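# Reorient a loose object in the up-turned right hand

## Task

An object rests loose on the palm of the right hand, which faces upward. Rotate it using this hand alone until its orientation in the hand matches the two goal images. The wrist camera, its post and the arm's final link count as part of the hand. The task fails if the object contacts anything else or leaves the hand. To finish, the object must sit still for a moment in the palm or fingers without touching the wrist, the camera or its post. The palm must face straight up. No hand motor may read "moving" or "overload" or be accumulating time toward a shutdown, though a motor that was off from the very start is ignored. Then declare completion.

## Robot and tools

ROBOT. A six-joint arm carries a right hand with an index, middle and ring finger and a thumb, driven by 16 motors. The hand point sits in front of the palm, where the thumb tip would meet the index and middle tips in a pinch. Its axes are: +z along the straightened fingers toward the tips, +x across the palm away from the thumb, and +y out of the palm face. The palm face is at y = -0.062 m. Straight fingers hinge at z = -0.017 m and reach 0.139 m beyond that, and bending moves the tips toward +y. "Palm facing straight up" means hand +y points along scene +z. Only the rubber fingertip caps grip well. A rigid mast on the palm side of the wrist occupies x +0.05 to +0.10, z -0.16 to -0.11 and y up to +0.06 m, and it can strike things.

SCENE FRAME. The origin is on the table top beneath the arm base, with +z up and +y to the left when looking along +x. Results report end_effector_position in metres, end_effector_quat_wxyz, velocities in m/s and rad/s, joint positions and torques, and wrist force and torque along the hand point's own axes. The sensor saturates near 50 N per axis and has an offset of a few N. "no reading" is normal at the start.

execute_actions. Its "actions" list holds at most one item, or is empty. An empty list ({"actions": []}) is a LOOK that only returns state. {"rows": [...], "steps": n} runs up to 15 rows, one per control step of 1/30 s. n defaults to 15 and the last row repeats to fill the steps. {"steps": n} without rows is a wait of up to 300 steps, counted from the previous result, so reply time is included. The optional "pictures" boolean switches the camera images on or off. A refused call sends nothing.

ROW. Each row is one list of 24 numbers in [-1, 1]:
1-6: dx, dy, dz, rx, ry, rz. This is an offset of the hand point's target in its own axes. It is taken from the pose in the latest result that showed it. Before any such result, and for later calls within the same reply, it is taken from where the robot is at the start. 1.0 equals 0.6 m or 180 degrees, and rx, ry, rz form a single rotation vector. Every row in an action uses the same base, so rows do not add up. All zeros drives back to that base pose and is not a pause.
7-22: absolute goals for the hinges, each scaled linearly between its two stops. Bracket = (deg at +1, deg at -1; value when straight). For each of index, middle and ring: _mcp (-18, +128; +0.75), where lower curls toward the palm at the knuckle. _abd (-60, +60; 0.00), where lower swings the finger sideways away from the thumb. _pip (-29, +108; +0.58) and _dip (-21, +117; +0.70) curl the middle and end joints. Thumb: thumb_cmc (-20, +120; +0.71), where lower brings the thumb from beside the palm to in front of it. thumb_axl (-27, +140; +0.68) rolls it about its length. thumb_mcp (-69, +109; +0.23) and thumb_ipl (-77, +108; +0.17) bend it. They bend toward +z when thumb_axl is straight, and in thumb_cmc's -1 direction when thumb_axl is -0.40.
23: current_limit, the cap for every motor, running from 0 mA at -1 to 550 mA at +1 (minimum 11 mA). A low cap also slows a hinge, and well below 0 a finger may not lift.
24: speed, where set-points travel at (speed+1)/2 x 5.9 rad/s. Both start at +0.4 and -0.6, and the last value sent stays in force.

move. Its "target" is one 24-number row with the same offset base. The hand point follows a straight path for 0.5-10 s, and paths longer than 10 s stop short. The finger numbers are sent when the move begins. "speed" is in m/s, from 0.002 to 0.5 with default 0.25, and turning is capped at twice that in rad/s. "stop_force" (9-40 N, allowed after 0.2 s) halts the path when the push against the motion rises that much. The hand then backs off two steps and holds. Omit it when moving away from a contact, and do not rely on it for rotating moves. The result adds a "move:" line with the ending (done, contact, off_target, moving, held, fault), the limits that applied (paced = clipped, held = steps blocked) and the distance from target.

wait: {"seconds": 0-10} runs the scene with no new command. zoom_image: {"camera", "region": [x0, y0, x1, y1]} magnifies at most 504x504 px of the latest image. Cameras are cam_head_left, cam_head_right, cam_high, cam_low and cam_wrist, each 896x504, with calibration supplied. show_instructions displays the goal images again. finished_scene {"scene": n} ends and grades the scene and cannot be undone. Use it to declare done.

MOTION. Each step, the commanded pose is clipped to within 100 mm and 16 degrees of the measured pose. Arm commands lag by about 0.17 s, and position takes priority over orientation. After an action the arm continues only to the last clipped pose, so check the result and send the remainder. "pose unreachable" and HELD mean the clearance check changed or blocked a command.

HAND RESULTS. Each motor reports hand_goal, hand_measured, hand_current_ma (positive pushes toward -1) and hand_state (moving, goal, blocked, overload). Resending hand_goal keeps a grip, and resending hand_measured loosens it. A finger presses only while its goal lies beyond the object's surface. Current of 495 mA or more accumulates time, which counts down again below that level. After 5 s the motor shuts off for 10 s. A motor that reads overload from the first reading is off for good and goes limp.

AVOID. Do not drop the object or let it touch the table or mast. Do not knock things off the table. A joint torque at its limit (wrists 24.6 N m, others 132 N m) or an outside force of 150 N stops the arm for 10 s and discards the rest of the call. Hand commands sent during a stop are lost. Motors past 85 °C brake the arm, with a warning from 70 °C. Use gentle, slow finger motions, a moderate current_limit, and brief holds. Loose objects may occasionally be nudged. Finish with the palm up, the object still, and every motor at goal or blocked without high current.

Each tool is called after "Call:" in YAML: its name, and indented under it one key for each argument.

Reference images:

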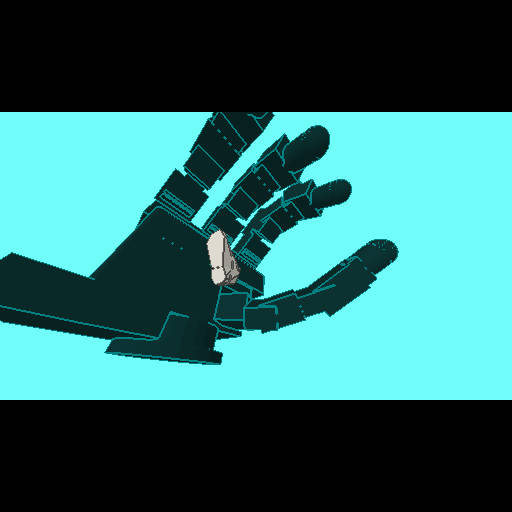

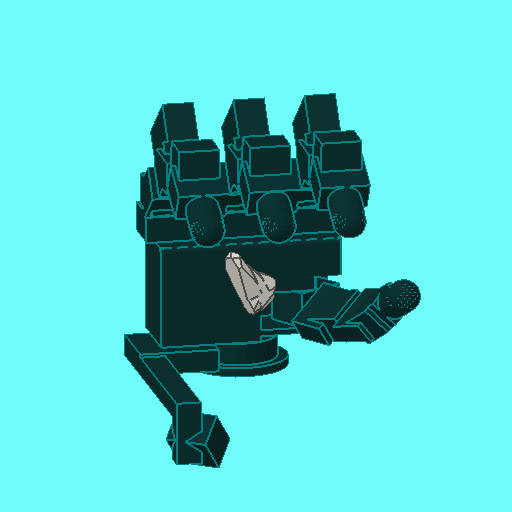

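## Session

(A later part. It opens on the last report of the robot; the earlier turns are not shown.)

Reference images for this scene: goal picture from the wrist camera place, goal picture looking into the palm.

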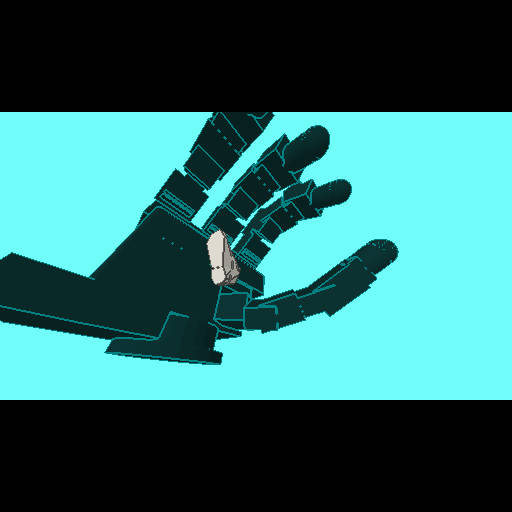

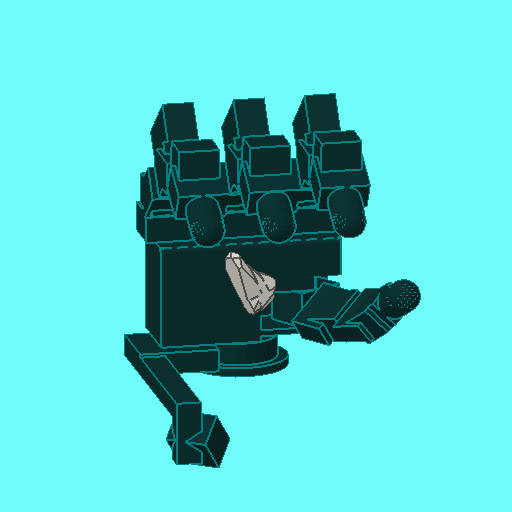

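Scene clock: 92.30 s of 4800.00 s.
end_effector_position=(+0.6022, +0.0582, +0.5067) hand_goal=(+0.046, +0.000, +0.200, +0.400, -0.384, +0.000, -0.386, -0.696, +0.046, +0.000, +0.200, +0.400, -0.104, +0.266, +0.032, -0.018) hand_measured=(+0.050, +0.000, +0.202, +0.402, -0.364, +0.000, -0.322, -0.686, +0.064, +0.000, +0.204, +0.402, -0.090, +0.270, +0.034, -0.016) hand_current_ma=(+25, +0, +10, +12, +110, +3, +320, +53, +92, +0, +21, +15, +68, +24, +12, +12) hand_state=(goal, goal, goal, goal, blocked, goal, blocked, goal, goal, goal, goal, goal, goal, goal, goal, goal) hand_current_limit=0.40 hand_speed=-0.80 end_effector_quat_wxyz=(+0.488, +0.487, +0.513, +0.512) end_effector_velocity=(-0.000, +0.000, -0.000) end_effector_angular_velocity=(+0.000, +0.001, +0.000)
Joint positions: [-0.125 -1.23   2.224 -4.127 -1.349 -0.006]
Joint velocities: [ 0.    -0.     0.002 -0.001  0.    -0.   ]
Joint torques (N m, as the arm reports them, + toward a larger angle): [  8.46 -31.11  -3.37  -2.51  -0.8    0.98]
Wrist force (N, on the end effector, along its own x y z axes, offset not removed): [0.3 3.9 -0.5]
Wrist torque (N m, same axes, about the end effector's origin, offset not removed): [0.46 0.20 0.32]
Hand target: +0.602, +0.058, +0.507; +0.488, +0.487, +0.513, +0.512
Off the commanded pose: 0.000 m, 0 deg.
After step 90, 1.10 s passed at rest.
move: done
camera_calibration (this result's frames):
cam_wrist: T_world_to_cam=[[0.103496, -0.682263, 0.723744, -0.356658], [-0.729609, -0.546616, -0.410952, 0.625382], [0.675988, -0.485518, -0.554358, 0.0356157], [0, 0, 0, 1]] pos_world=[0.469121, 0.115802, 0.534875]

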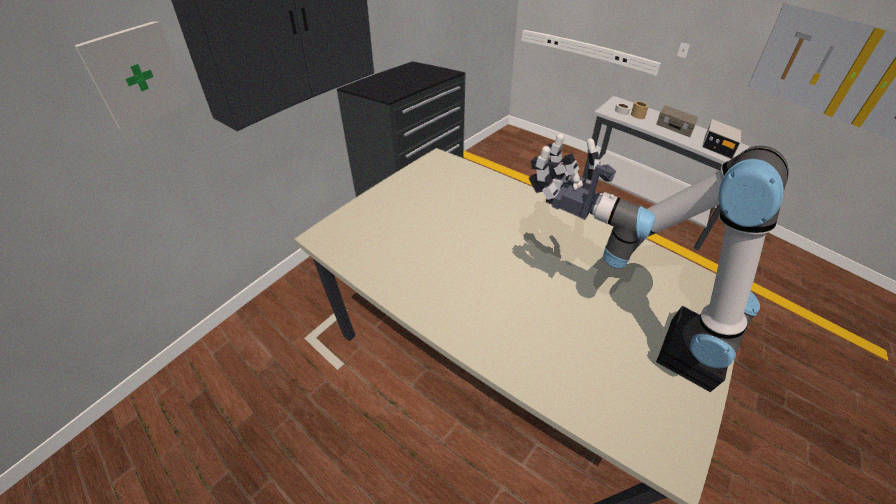

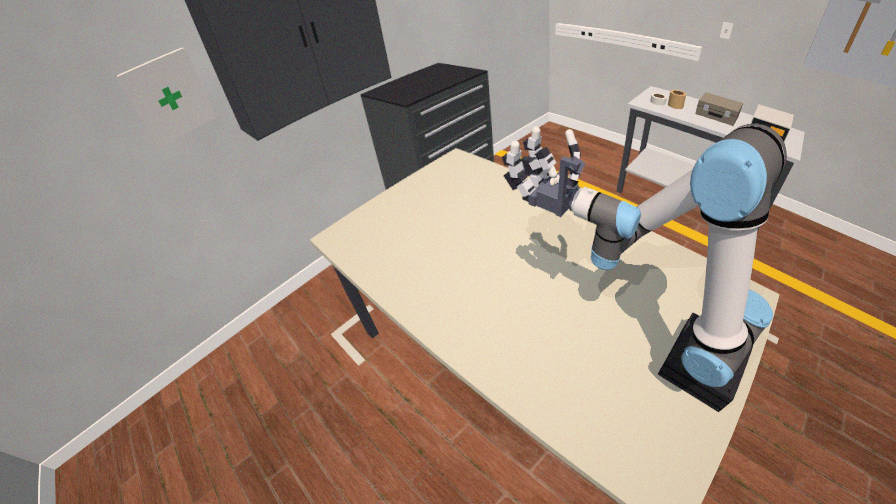

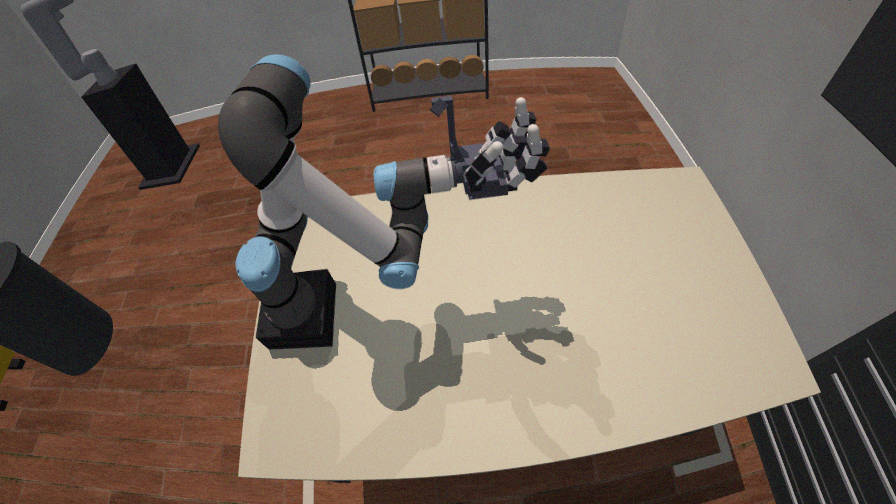

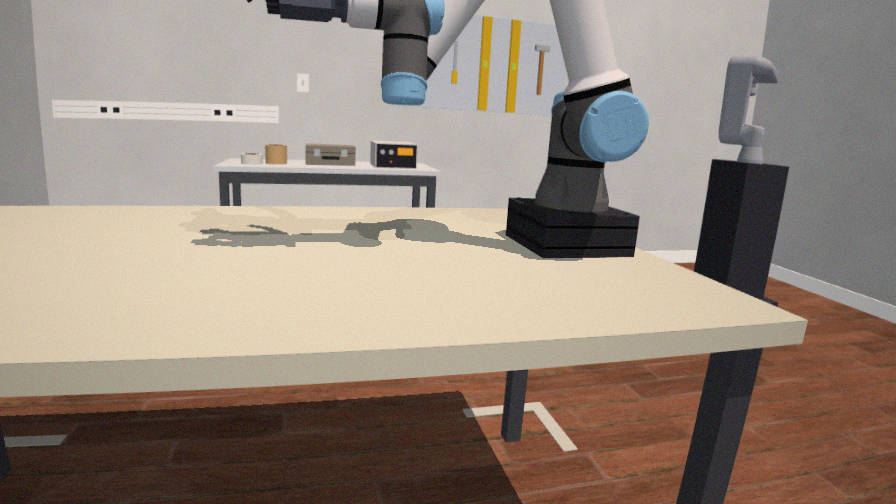

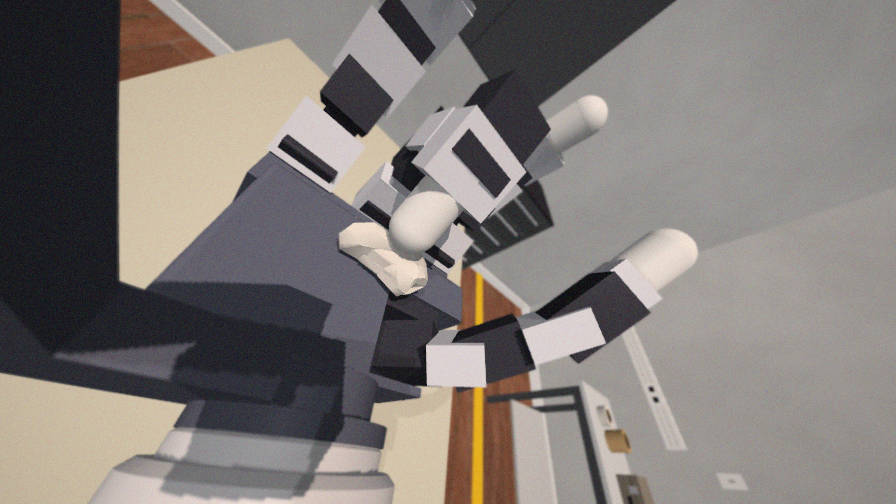

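Call:
move:
  target: [0,0,0,0,0,0, 0.046,0,0.2,0.4, -0.288,0,-0.42,-0.71, 0.046,0,0.2,0.4, -0.104,0.266,0.032,-0.018, 0.4,-0.9]

Call:
zoom_image:
  camera: "cam_wrist"
  region: [300, 120, 540, 320]

Scene clock: 97.87 s of 4800.00 s.
end_effector_position=(+0.6022, +0.0582, +0.5067) hand_goal=(+0.046, +0.000, +0.200, +0.400, -0.288, +0.000, -0.420, -0.710, +0.046, +0.000, +0.200, +0.400, -0.104, +0.266, +0.032, -0.018) hand_measured=(+0.050, +0.000, +0.202, +0.402, -0.280, +0.000, -0.394, -0.698, +0.064, +0.000, +0.204, +0.402, -0.090, +0.270, +0.034, -0.016) hand_current_ma=(+25, +0, +10, +12, +44, +3, +130, +67, +92, +0, +21, +15, +68, +24, +12, +12) hand_state=(goal, goal, goal, goal, goal, goal, blocked, goal, goal, goal, goal, goal, goal, goal, goal, goal) hand_current_limit=0.40 hand_speed=-0.90 end_effector_quat_wxyz=(+0.488, +0.487, +0.513, +0.512) end_effector_velocity=(-0.001, +0.000, -0.000) end_effector_angular_velocity=(+0.000, +0.000, +0.000)
Joint positions: [-0.125 -1.23   2.224 -4.127 -1.349 -0.006]
Joint velocities: [ 0.    -0.001  0.002 -0.     0.    -0.   ]
Joint torques (N m, as the arm reports them, + toward a larger angle): [ -4.73 -32.31 -14.1   -2.2    0.74  -0.99]
Wrist force (N, on the end effector, along its own x y z axes, offset not removed): [-0.5 0.8 -0.4]
Wrist torque (N m, same axes, about the end effector's origin, offset not removed): [0.00 0.44 0.13]
Hand target: +0.602, +0.058, +0.507; +0.488, +0.487, +0.513, +0.512
Off the commanded pose: 0.000 m, 0 deg.
After step 90, 1.87 s passed at rest.
move: done
camera_calibration (this result's frames):
cam_wrist: T_world_to_cam=[[0.103481, -0.682223, 0.723784, -0.356659], [-0.729588, -0.546648, -0.410947, 0.625368], [0.676013, -0.485539, -0.554309, 0.035577], [0, 0, 0, 1]] pos_world=[0.469118, 0.115809, 0.534858]

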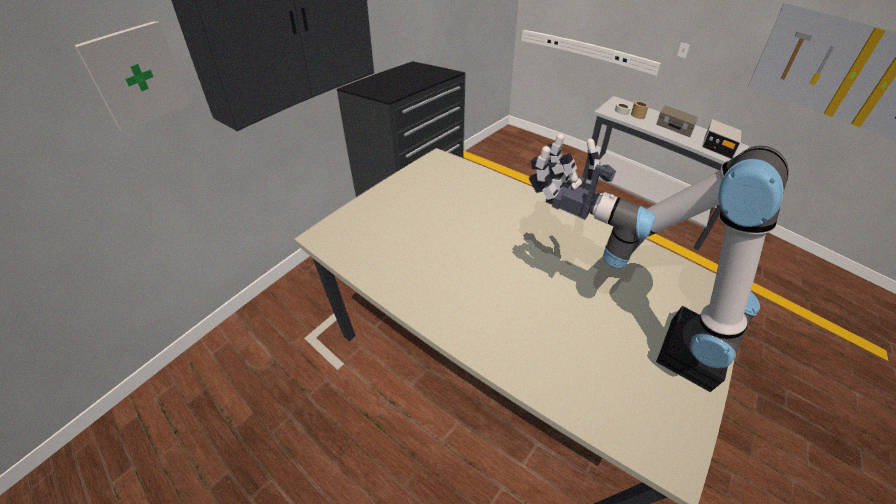

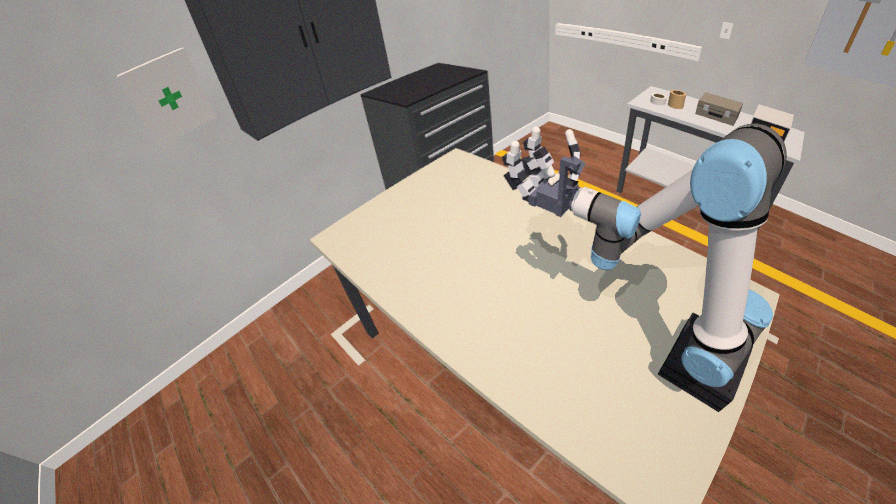

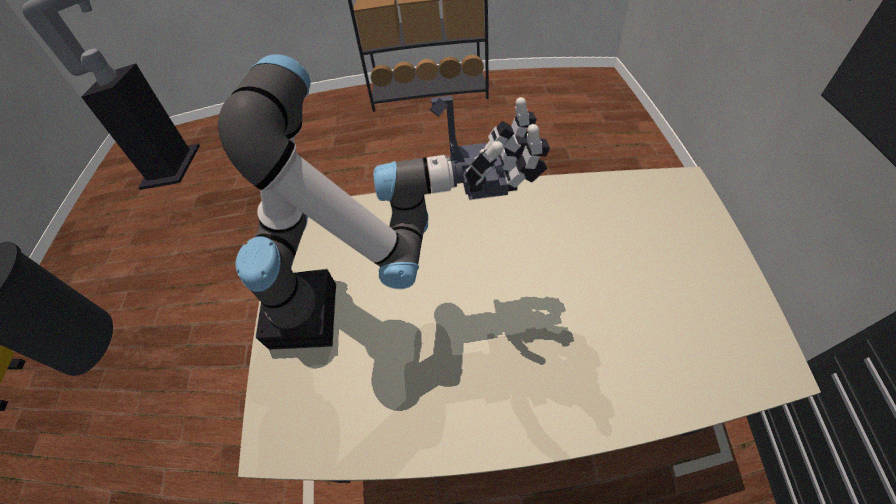

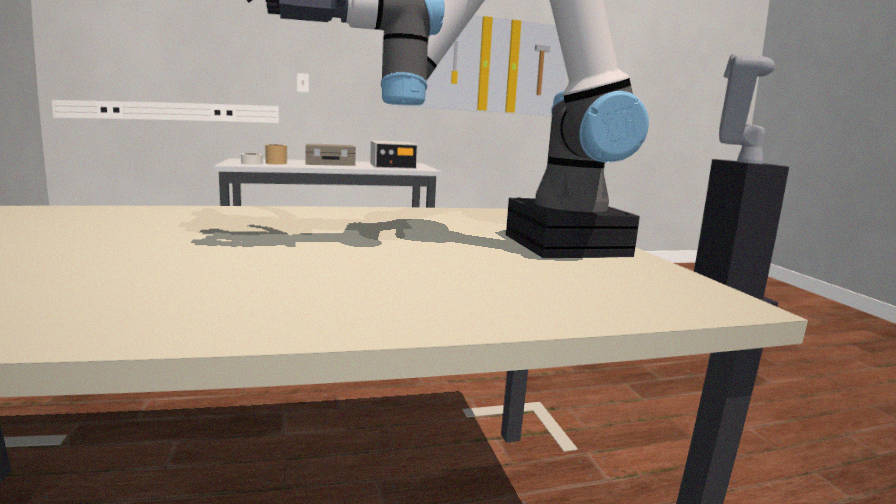

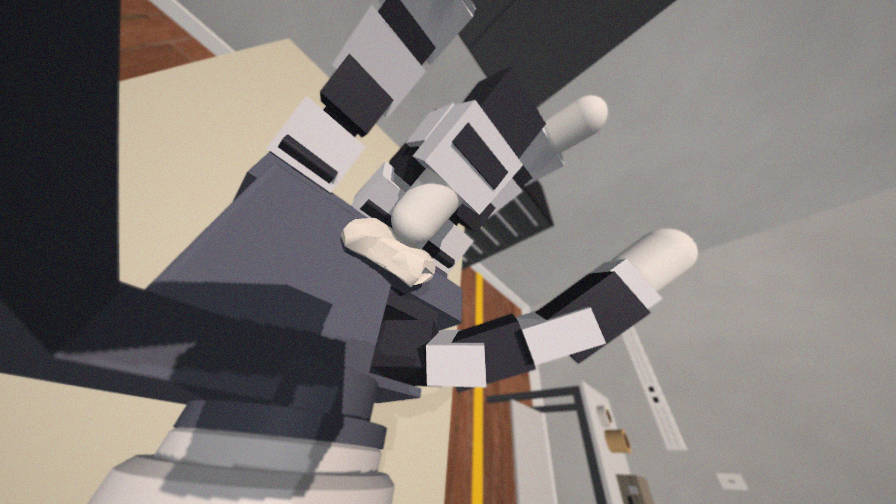

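Region (300, 120, 540, 320) of cam_wrist's 896x504 image, scaled by 2.100, with more detail than that image has.

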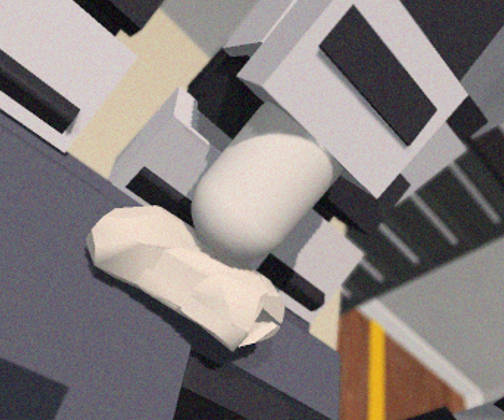

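Call:
move:
  target: [0,0,0,0,0,0, 0.046,0,0.2,0.4, -0.233,0,-0.507,-0.746, 0.046,0,0.2,0.4, -0.104,0.266,0.032,-0.018, 0.4,-0.9]

Call:
zoom_image:
  camera: "cam_wrist"
  region: [300, 120, 540, 320]

Scene clock: 102.80 s of 4800.00 s.
end_effector_position=(+0.6022, +0.0582, +0.5067) hand_goal=(+0.046, +0.000, +0.200, +0.400, -0.232, +0.000, -0.506, -0.746, +0.046, +0.000, +0.200, +0.400, -0.104, +0.266, +0.032, -0.018) hand_measured=(+0.050, +0.000, +0.202, +0.402, -0.232, +0.000, -0.506, -0.744, +0.064, +0.000, +0.204, +0.402, -0.090, +0.270, +0.034, -0.016) hand_current_ma=(+25, +0, +10, +12, +5, +3, +5, +12, +92, +0, +21, +15, +68, +24, +12, +12) hand_state=(goal, goal, goal, goal, goal, goal, goal, goal, goal, goal, goal, goal, goal, goal, goal, goal) hand_current_limit=0.40 hand_speed=-0.90 end_effector_quat_wxyz=(+0.488, +0.487, +0.513, +0.512) end_effector_velocity=(-0.000, -0.000, -0.001) end_effector_angular_velocity=(+0.000, +0.001, -0.000)
Joint positions: [-0.125 -1.23   2.224 -4.127 -1.349 -0.006]
Joint velocities: [-0.     0.001  0.001 -0.001 -0.     0.   ]
Joint torques (N m, as the arm reports them, + toward a larger angle): [ -4.74 -30.76 -14.22  -2.45  -0.77   0.97]
Wrist force (N, on the end effector, along its own x y z axes, offset not removed): [-1.5 0.1 -1.9]
Wrist torque (N m, same axes, about the end effector's origin, offset not removed): [0.02 0.42 0.14]
Hand target: +0.602, +0.058, +0.507; +0.488, +0.487, +0.513, +0.512
Off the commanded pose: 0.000 m, 0 deg.
After step 90, 1.23 s passed at rest.
move: done
camera_calibration (this result's frames):
cam_wrist: T_world_to_cam=[[0.103496, -0.682263, 0.723744, -0.356658], [-0.729609, -0.546616, -0.410952, 0.625382], [0.675988, -0.485518, -0.554358, 0.0356157], [0, 0, 0, 1]] pos_world=[0.469121, 0.115802, 0.534875]

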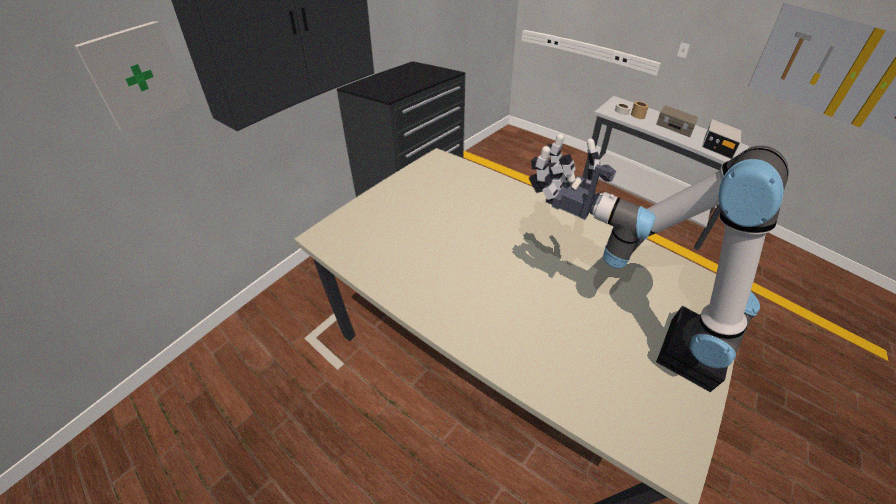

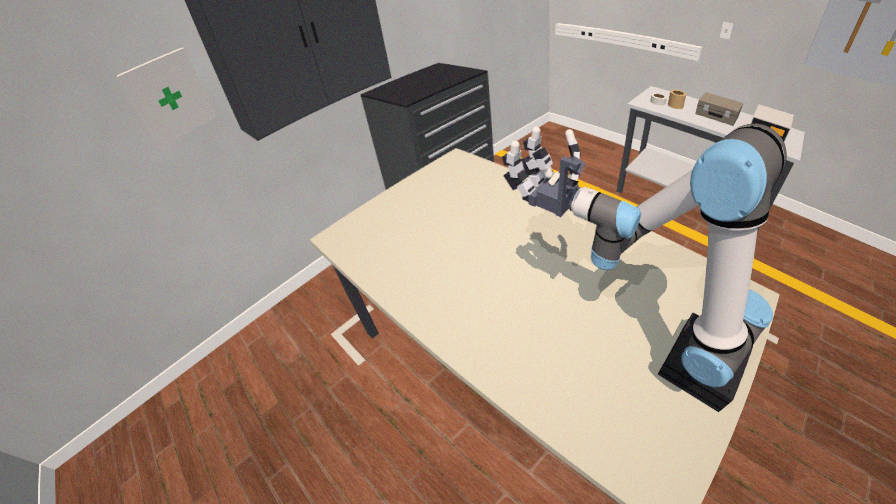

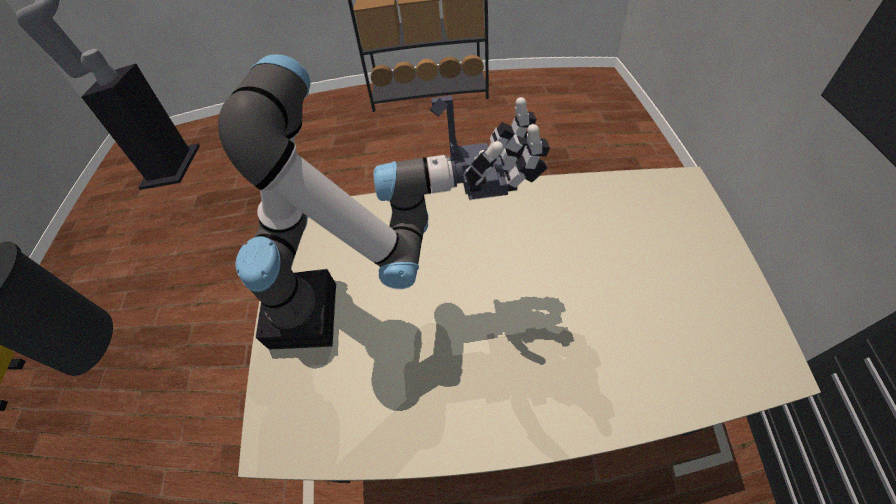

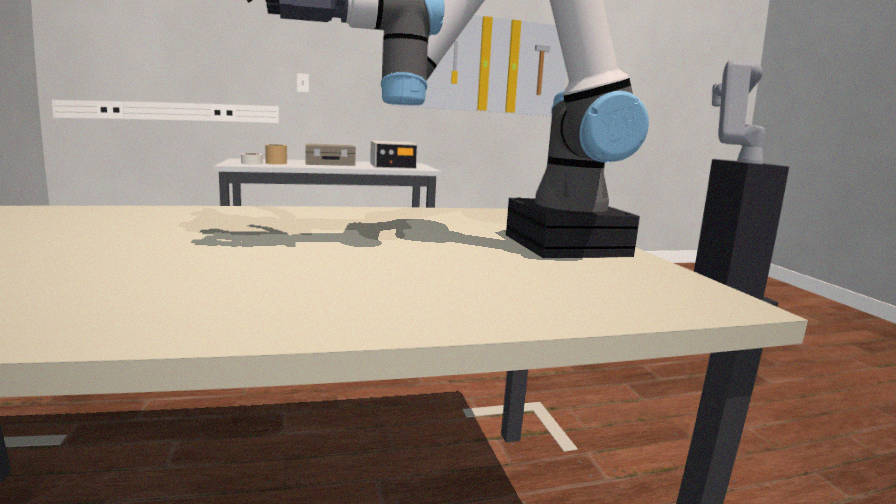

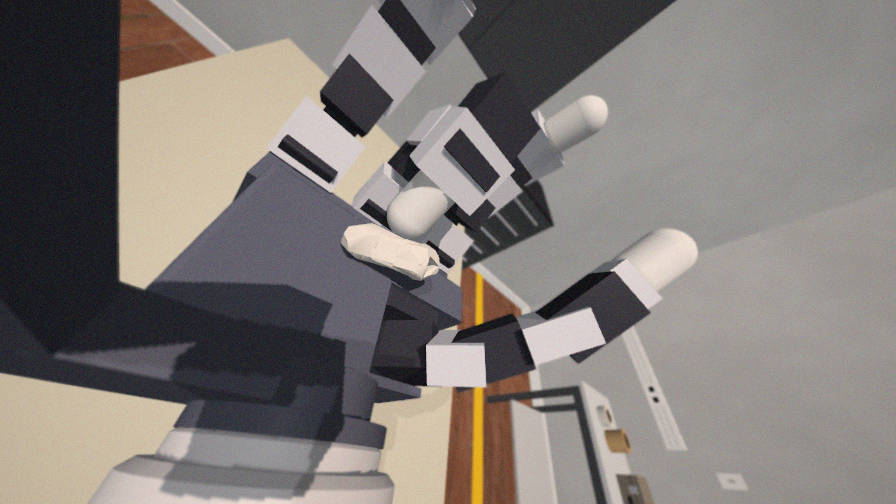

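Region (300, 120, 540, 320) of cam_wrist's 896x504 image, scaled by 2.100, with more detail than that image has.

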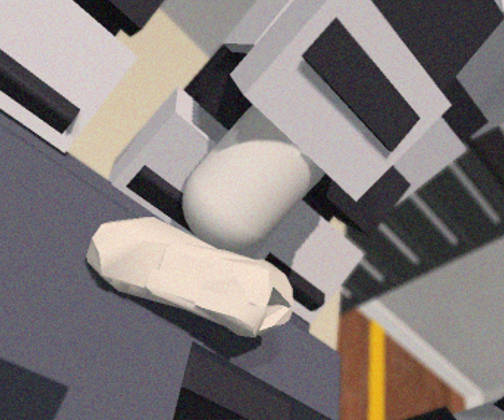

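Call:
move:
  target: [0,0,0,0,0,0, 0.046,0,0.2,0.4, -0.16,0,-0.651,-0.74, 0.046,0,0.2,0.4, -0.104,0.266,0.032,-0.018, 0.4,-0.9]

Call:
zoom_image:
  camera: "cam_wrist"
  region: [300, 120, 540, 320]

Scene clock: 107.10 s of 4800.00 s.
end_effector_position=(+0.6022, +0.0582, +0.5067) hand_goal=(+0.046, +0.000, +0.200, +0.400, -0.160, +0.000, -0.650, -0.740, +0.046, +0.000, +0.200, +0.400, -0.104, +0.266, +0.032, -0.018) hand_measured=(+0.050, +0.000, +0.202, +0.402, -0.160, +0.000, -0.650, -0.742, +0.064, +0.000, +0.204, +0.402, -0.090, +0.270, +0.034, -0.016) hand_current_ma=(+25, +0, +10, +12, -1, +3, +2, -14, +92, +0, +21, +15, +68, +24, +12, +12) hand_state=(goal, goal, goal, goal, goal, goal, goal, goal, goal, goal, goal, goal, goal, goal, goal, goal) hand_current_limit=0.40 hand_speed=-0.90 end_effector_quat_wxyz=(+0.488, +0.487, +0.513, +0.512) end_effector_velocity=(-0.000, +0.000, -0.001) end_effector_angular_velocity=(+0.000, +0.001, +0.000)
Joint positions: [-0.125 -1.23   2.224 -4.127 -1.349 -0.006]
Joint velocities: [ 0.     0.001  0.001 -0.     0.     0.   ]
Joint torques (N m, as the arm reports them, + toward a larger angle): [ -4.16 -34.51 -14.33  -1.53   0.52  -0.66]
Wrist force (N, on the end effector, along its own x y z axes, offset not removed): [-0.4 0.2 -0.8]
Wrist torque (N m, same axes, about the end effector's origin, offset not removed): [-0.06 0.33 0.02]
Hand target: +0.602, +0.058, +0.507; +0.488, +0.487, +0.513, +0.512
Off the commanded pose: 0.000 m, 0 deg.
After step 90, 0.47 s passed at rest.
move: done
camera_calibration (this result's frames):
cam_wrist: T_world_to_cam=[[0.103481, -0.682223, 0.723784, -0.356659], [-0.729588, -0.546648, -0.410947, 0.625368], [0.676013, -0.485539, -0.554309, 0.0355771], [0, 0, 0, 1]] pos_world=[0.469118, 0.115809, 0.534858]

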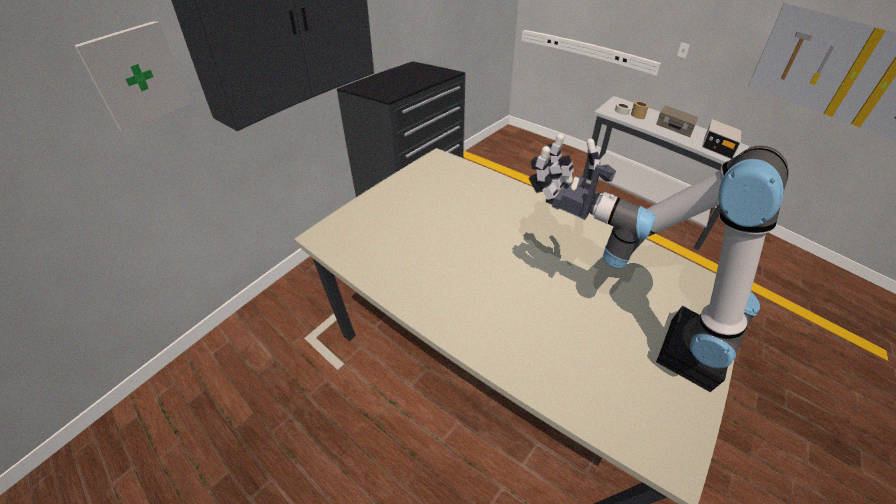

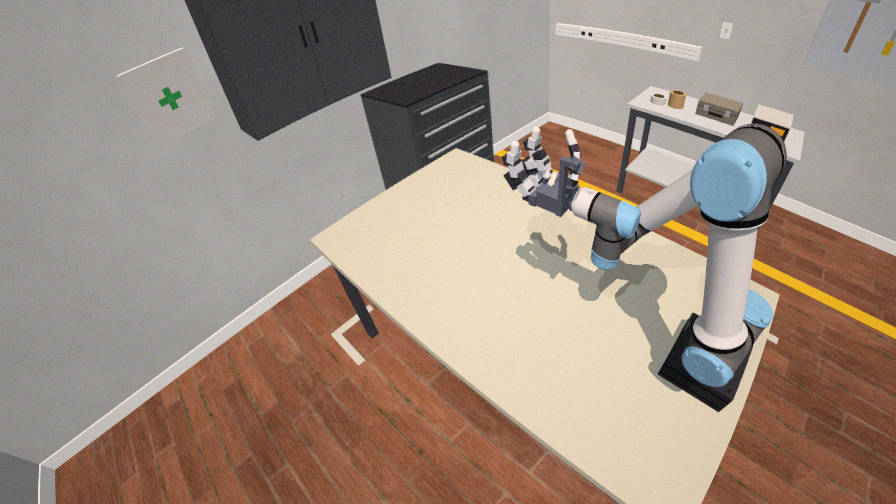

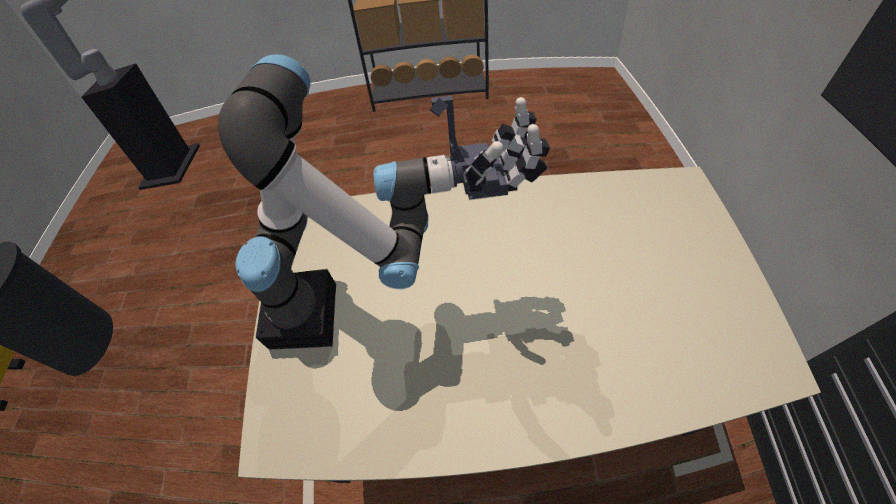

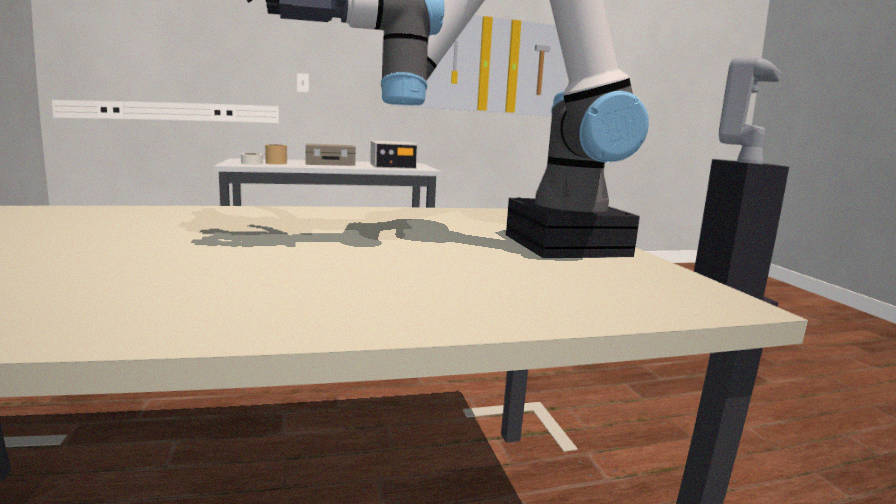

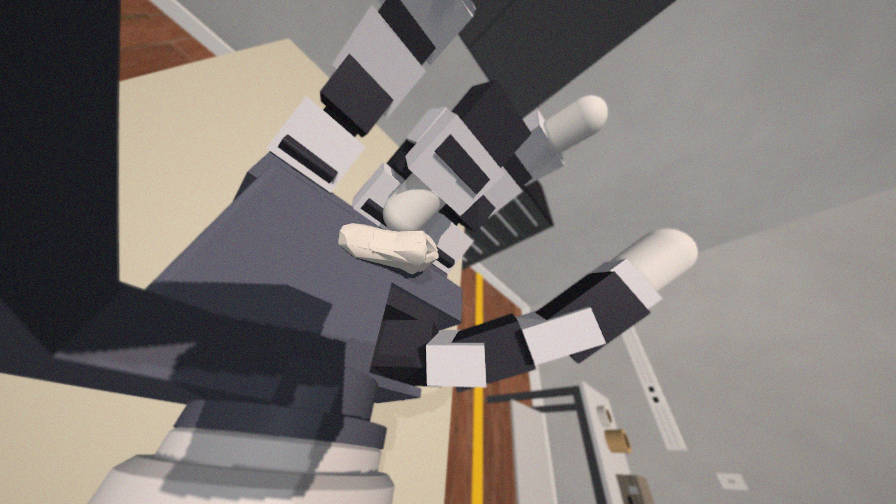

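Region (300, 120, 540, 320) of cam_wrist's 896x504 image, scaled by 2.100, with more detail than that image has.

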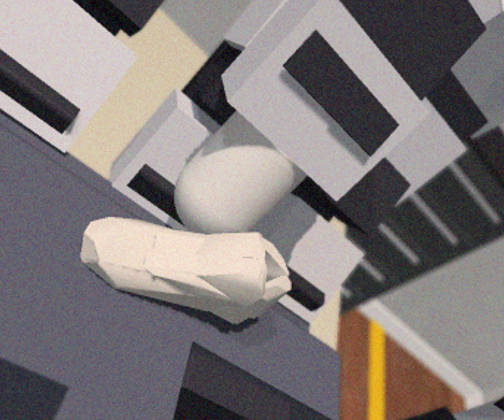

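Call:
move:
  target: [0,0,0,0,0,0, 0.046,0,0.2,0.4, -0.068,0,-0.84,-0.66, 0.046,0,0.2,0.4, -0.104,0.266,0.032,-0.018, 0.4,-0.85]

Call:
zoom_image:
  camera: "cam_wrist"
  region: [300, 120, 540, 320]

Scene clock: 116.30 s of 4800.00 s.
end_effector_position=(+0.6022, +0.0582, +0.5067) hand_goal=(+0.046, +0.000, +0.200, +0.400, -0.068, +0.000, -0.840, -0.660, +0.046, +0.000, +0.200, +0.400, -0.104, +0.266, +0.032, -0.018) hand_measured=(+0.050, +0.000, +0.202, +0.402, -0.068, +0.000, -0.840, -0.662, +0.064, +0.000, +0.204, +0.402, -0.090, +0.270, +0.034, -0.016) hand_current_ma=(+25, +0, +10, +12, +3, +3, +1, -16, +92, +0, +21, +15, +68, +24, +12, +12) hand_state=(goal, goal, goal, goal, goal, goal, goal, goal, goal, goal, goal, goal, goal, goal, goal, goal) hand_current_limit=0.40 hand_speed=-0.85 end_effector_quat_wxyz=(+0.488, +0.487, +0.513, +0.512) end_effector_velocity=(-0.000, +0.000, +0.000) end_effector_angular_velocity=(-0.000, -0.001, +0.000)
Joint positions: [-0.125 -1.23   2.224 -4.127 -1.349 -0.006]
Joint velocities: [ 0.    -0.001  0.001 -0.001  0.     0.   ]
Joint torques (N m, as the arm reports them, + toward a larger angle): [ -4.37 -30.41 -14.51  -2.86  -0.67   0.89]
Wrist force (N, on the end effector, along its own x y z axes, offset not removed): [1.0 -0.9 -0.9]
Wrist torque (N m, same axes, about the end effector's origin, offset not removed): [-0.07 0.12 0.26]
Hand target: +0.602, +0.058, +0.507; +0.488, +0.487, +0.513, +0.512
Off the commanded pose: 0.000 m, 0 deg.
After step 90, 5.43 s passed at rest.
move: done
camera_calibration (this result's frames):
cam_wrist: T_world_to_cam=[[0.103496, -0.682263, 0.723744, -0.356658], [-0.729609, -0.546616, -0.410952, 0.625382], [0.675988, -0.485518, -0.554358, 0.0356156], [0, 0, 0, 1]] pos_world=[0.469121, 0.115802, 0.534875]

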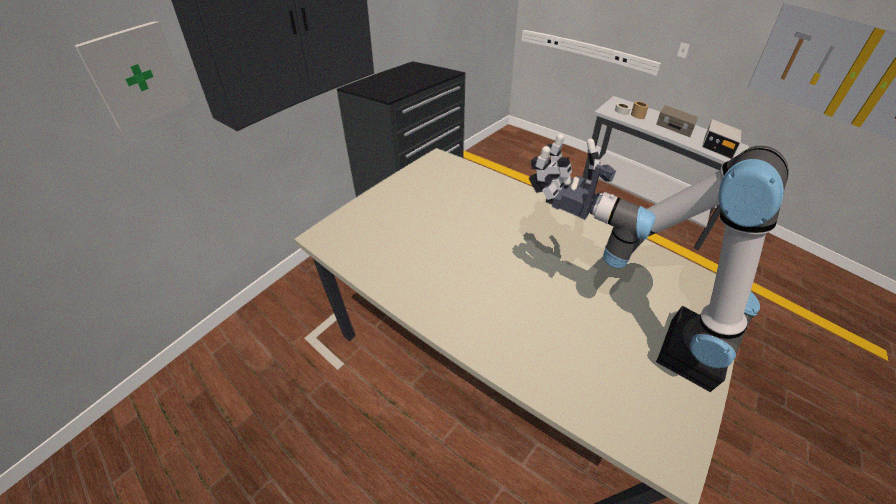

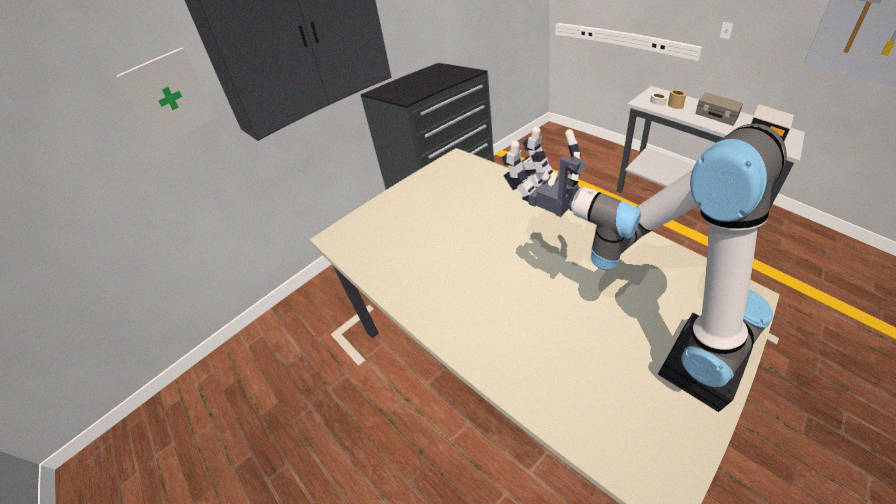

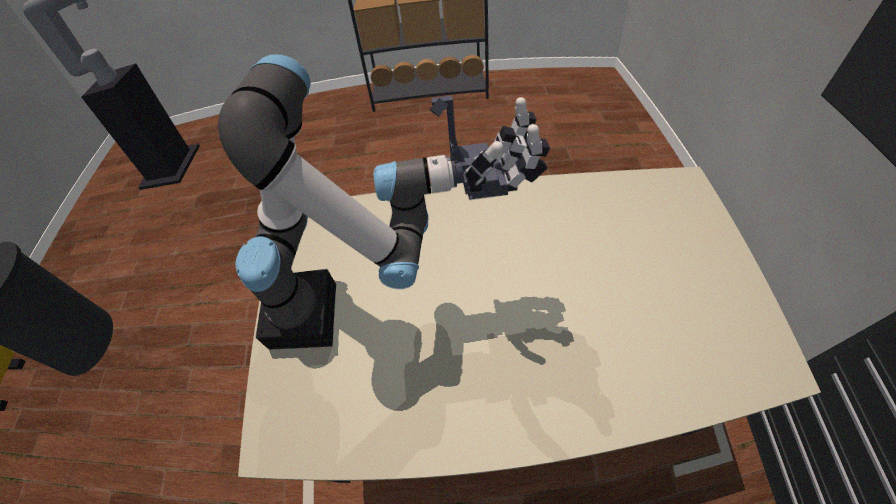

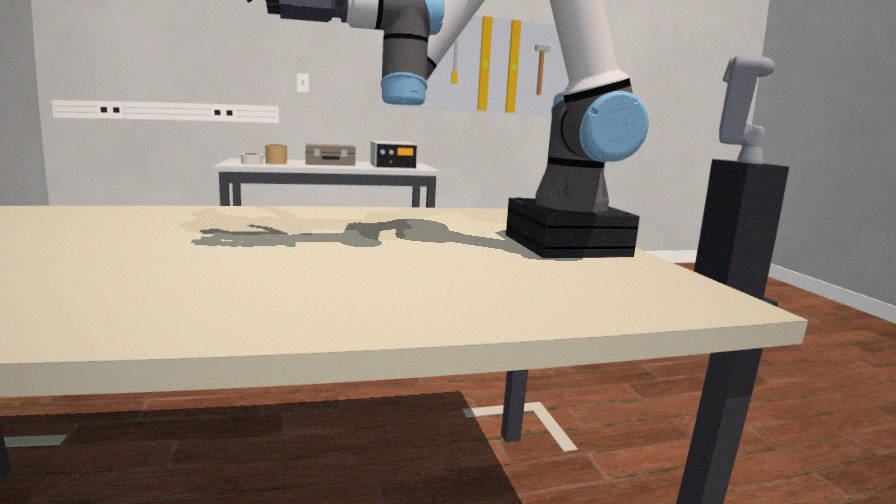

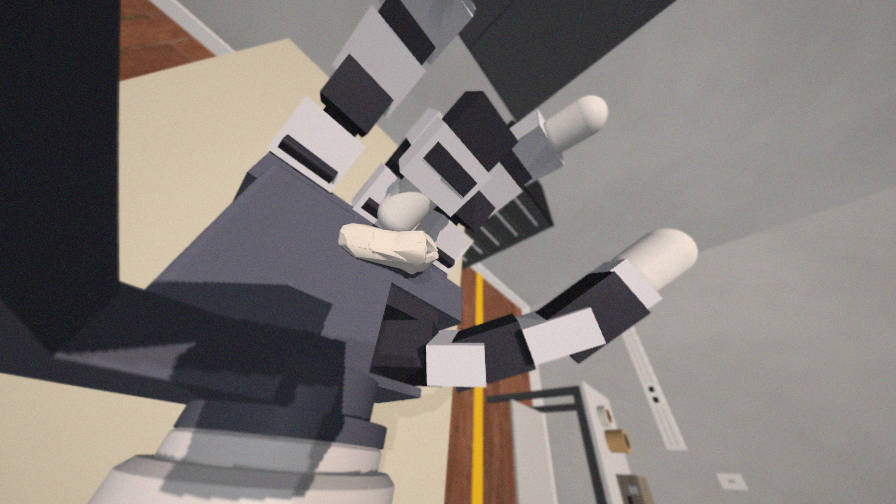

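Region (300, 120, 540, 320) of cam_wrist's 896x504 image, scaled by 2.100, with more detail than that image has.

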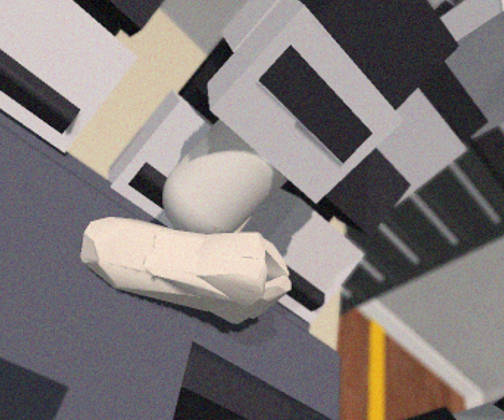

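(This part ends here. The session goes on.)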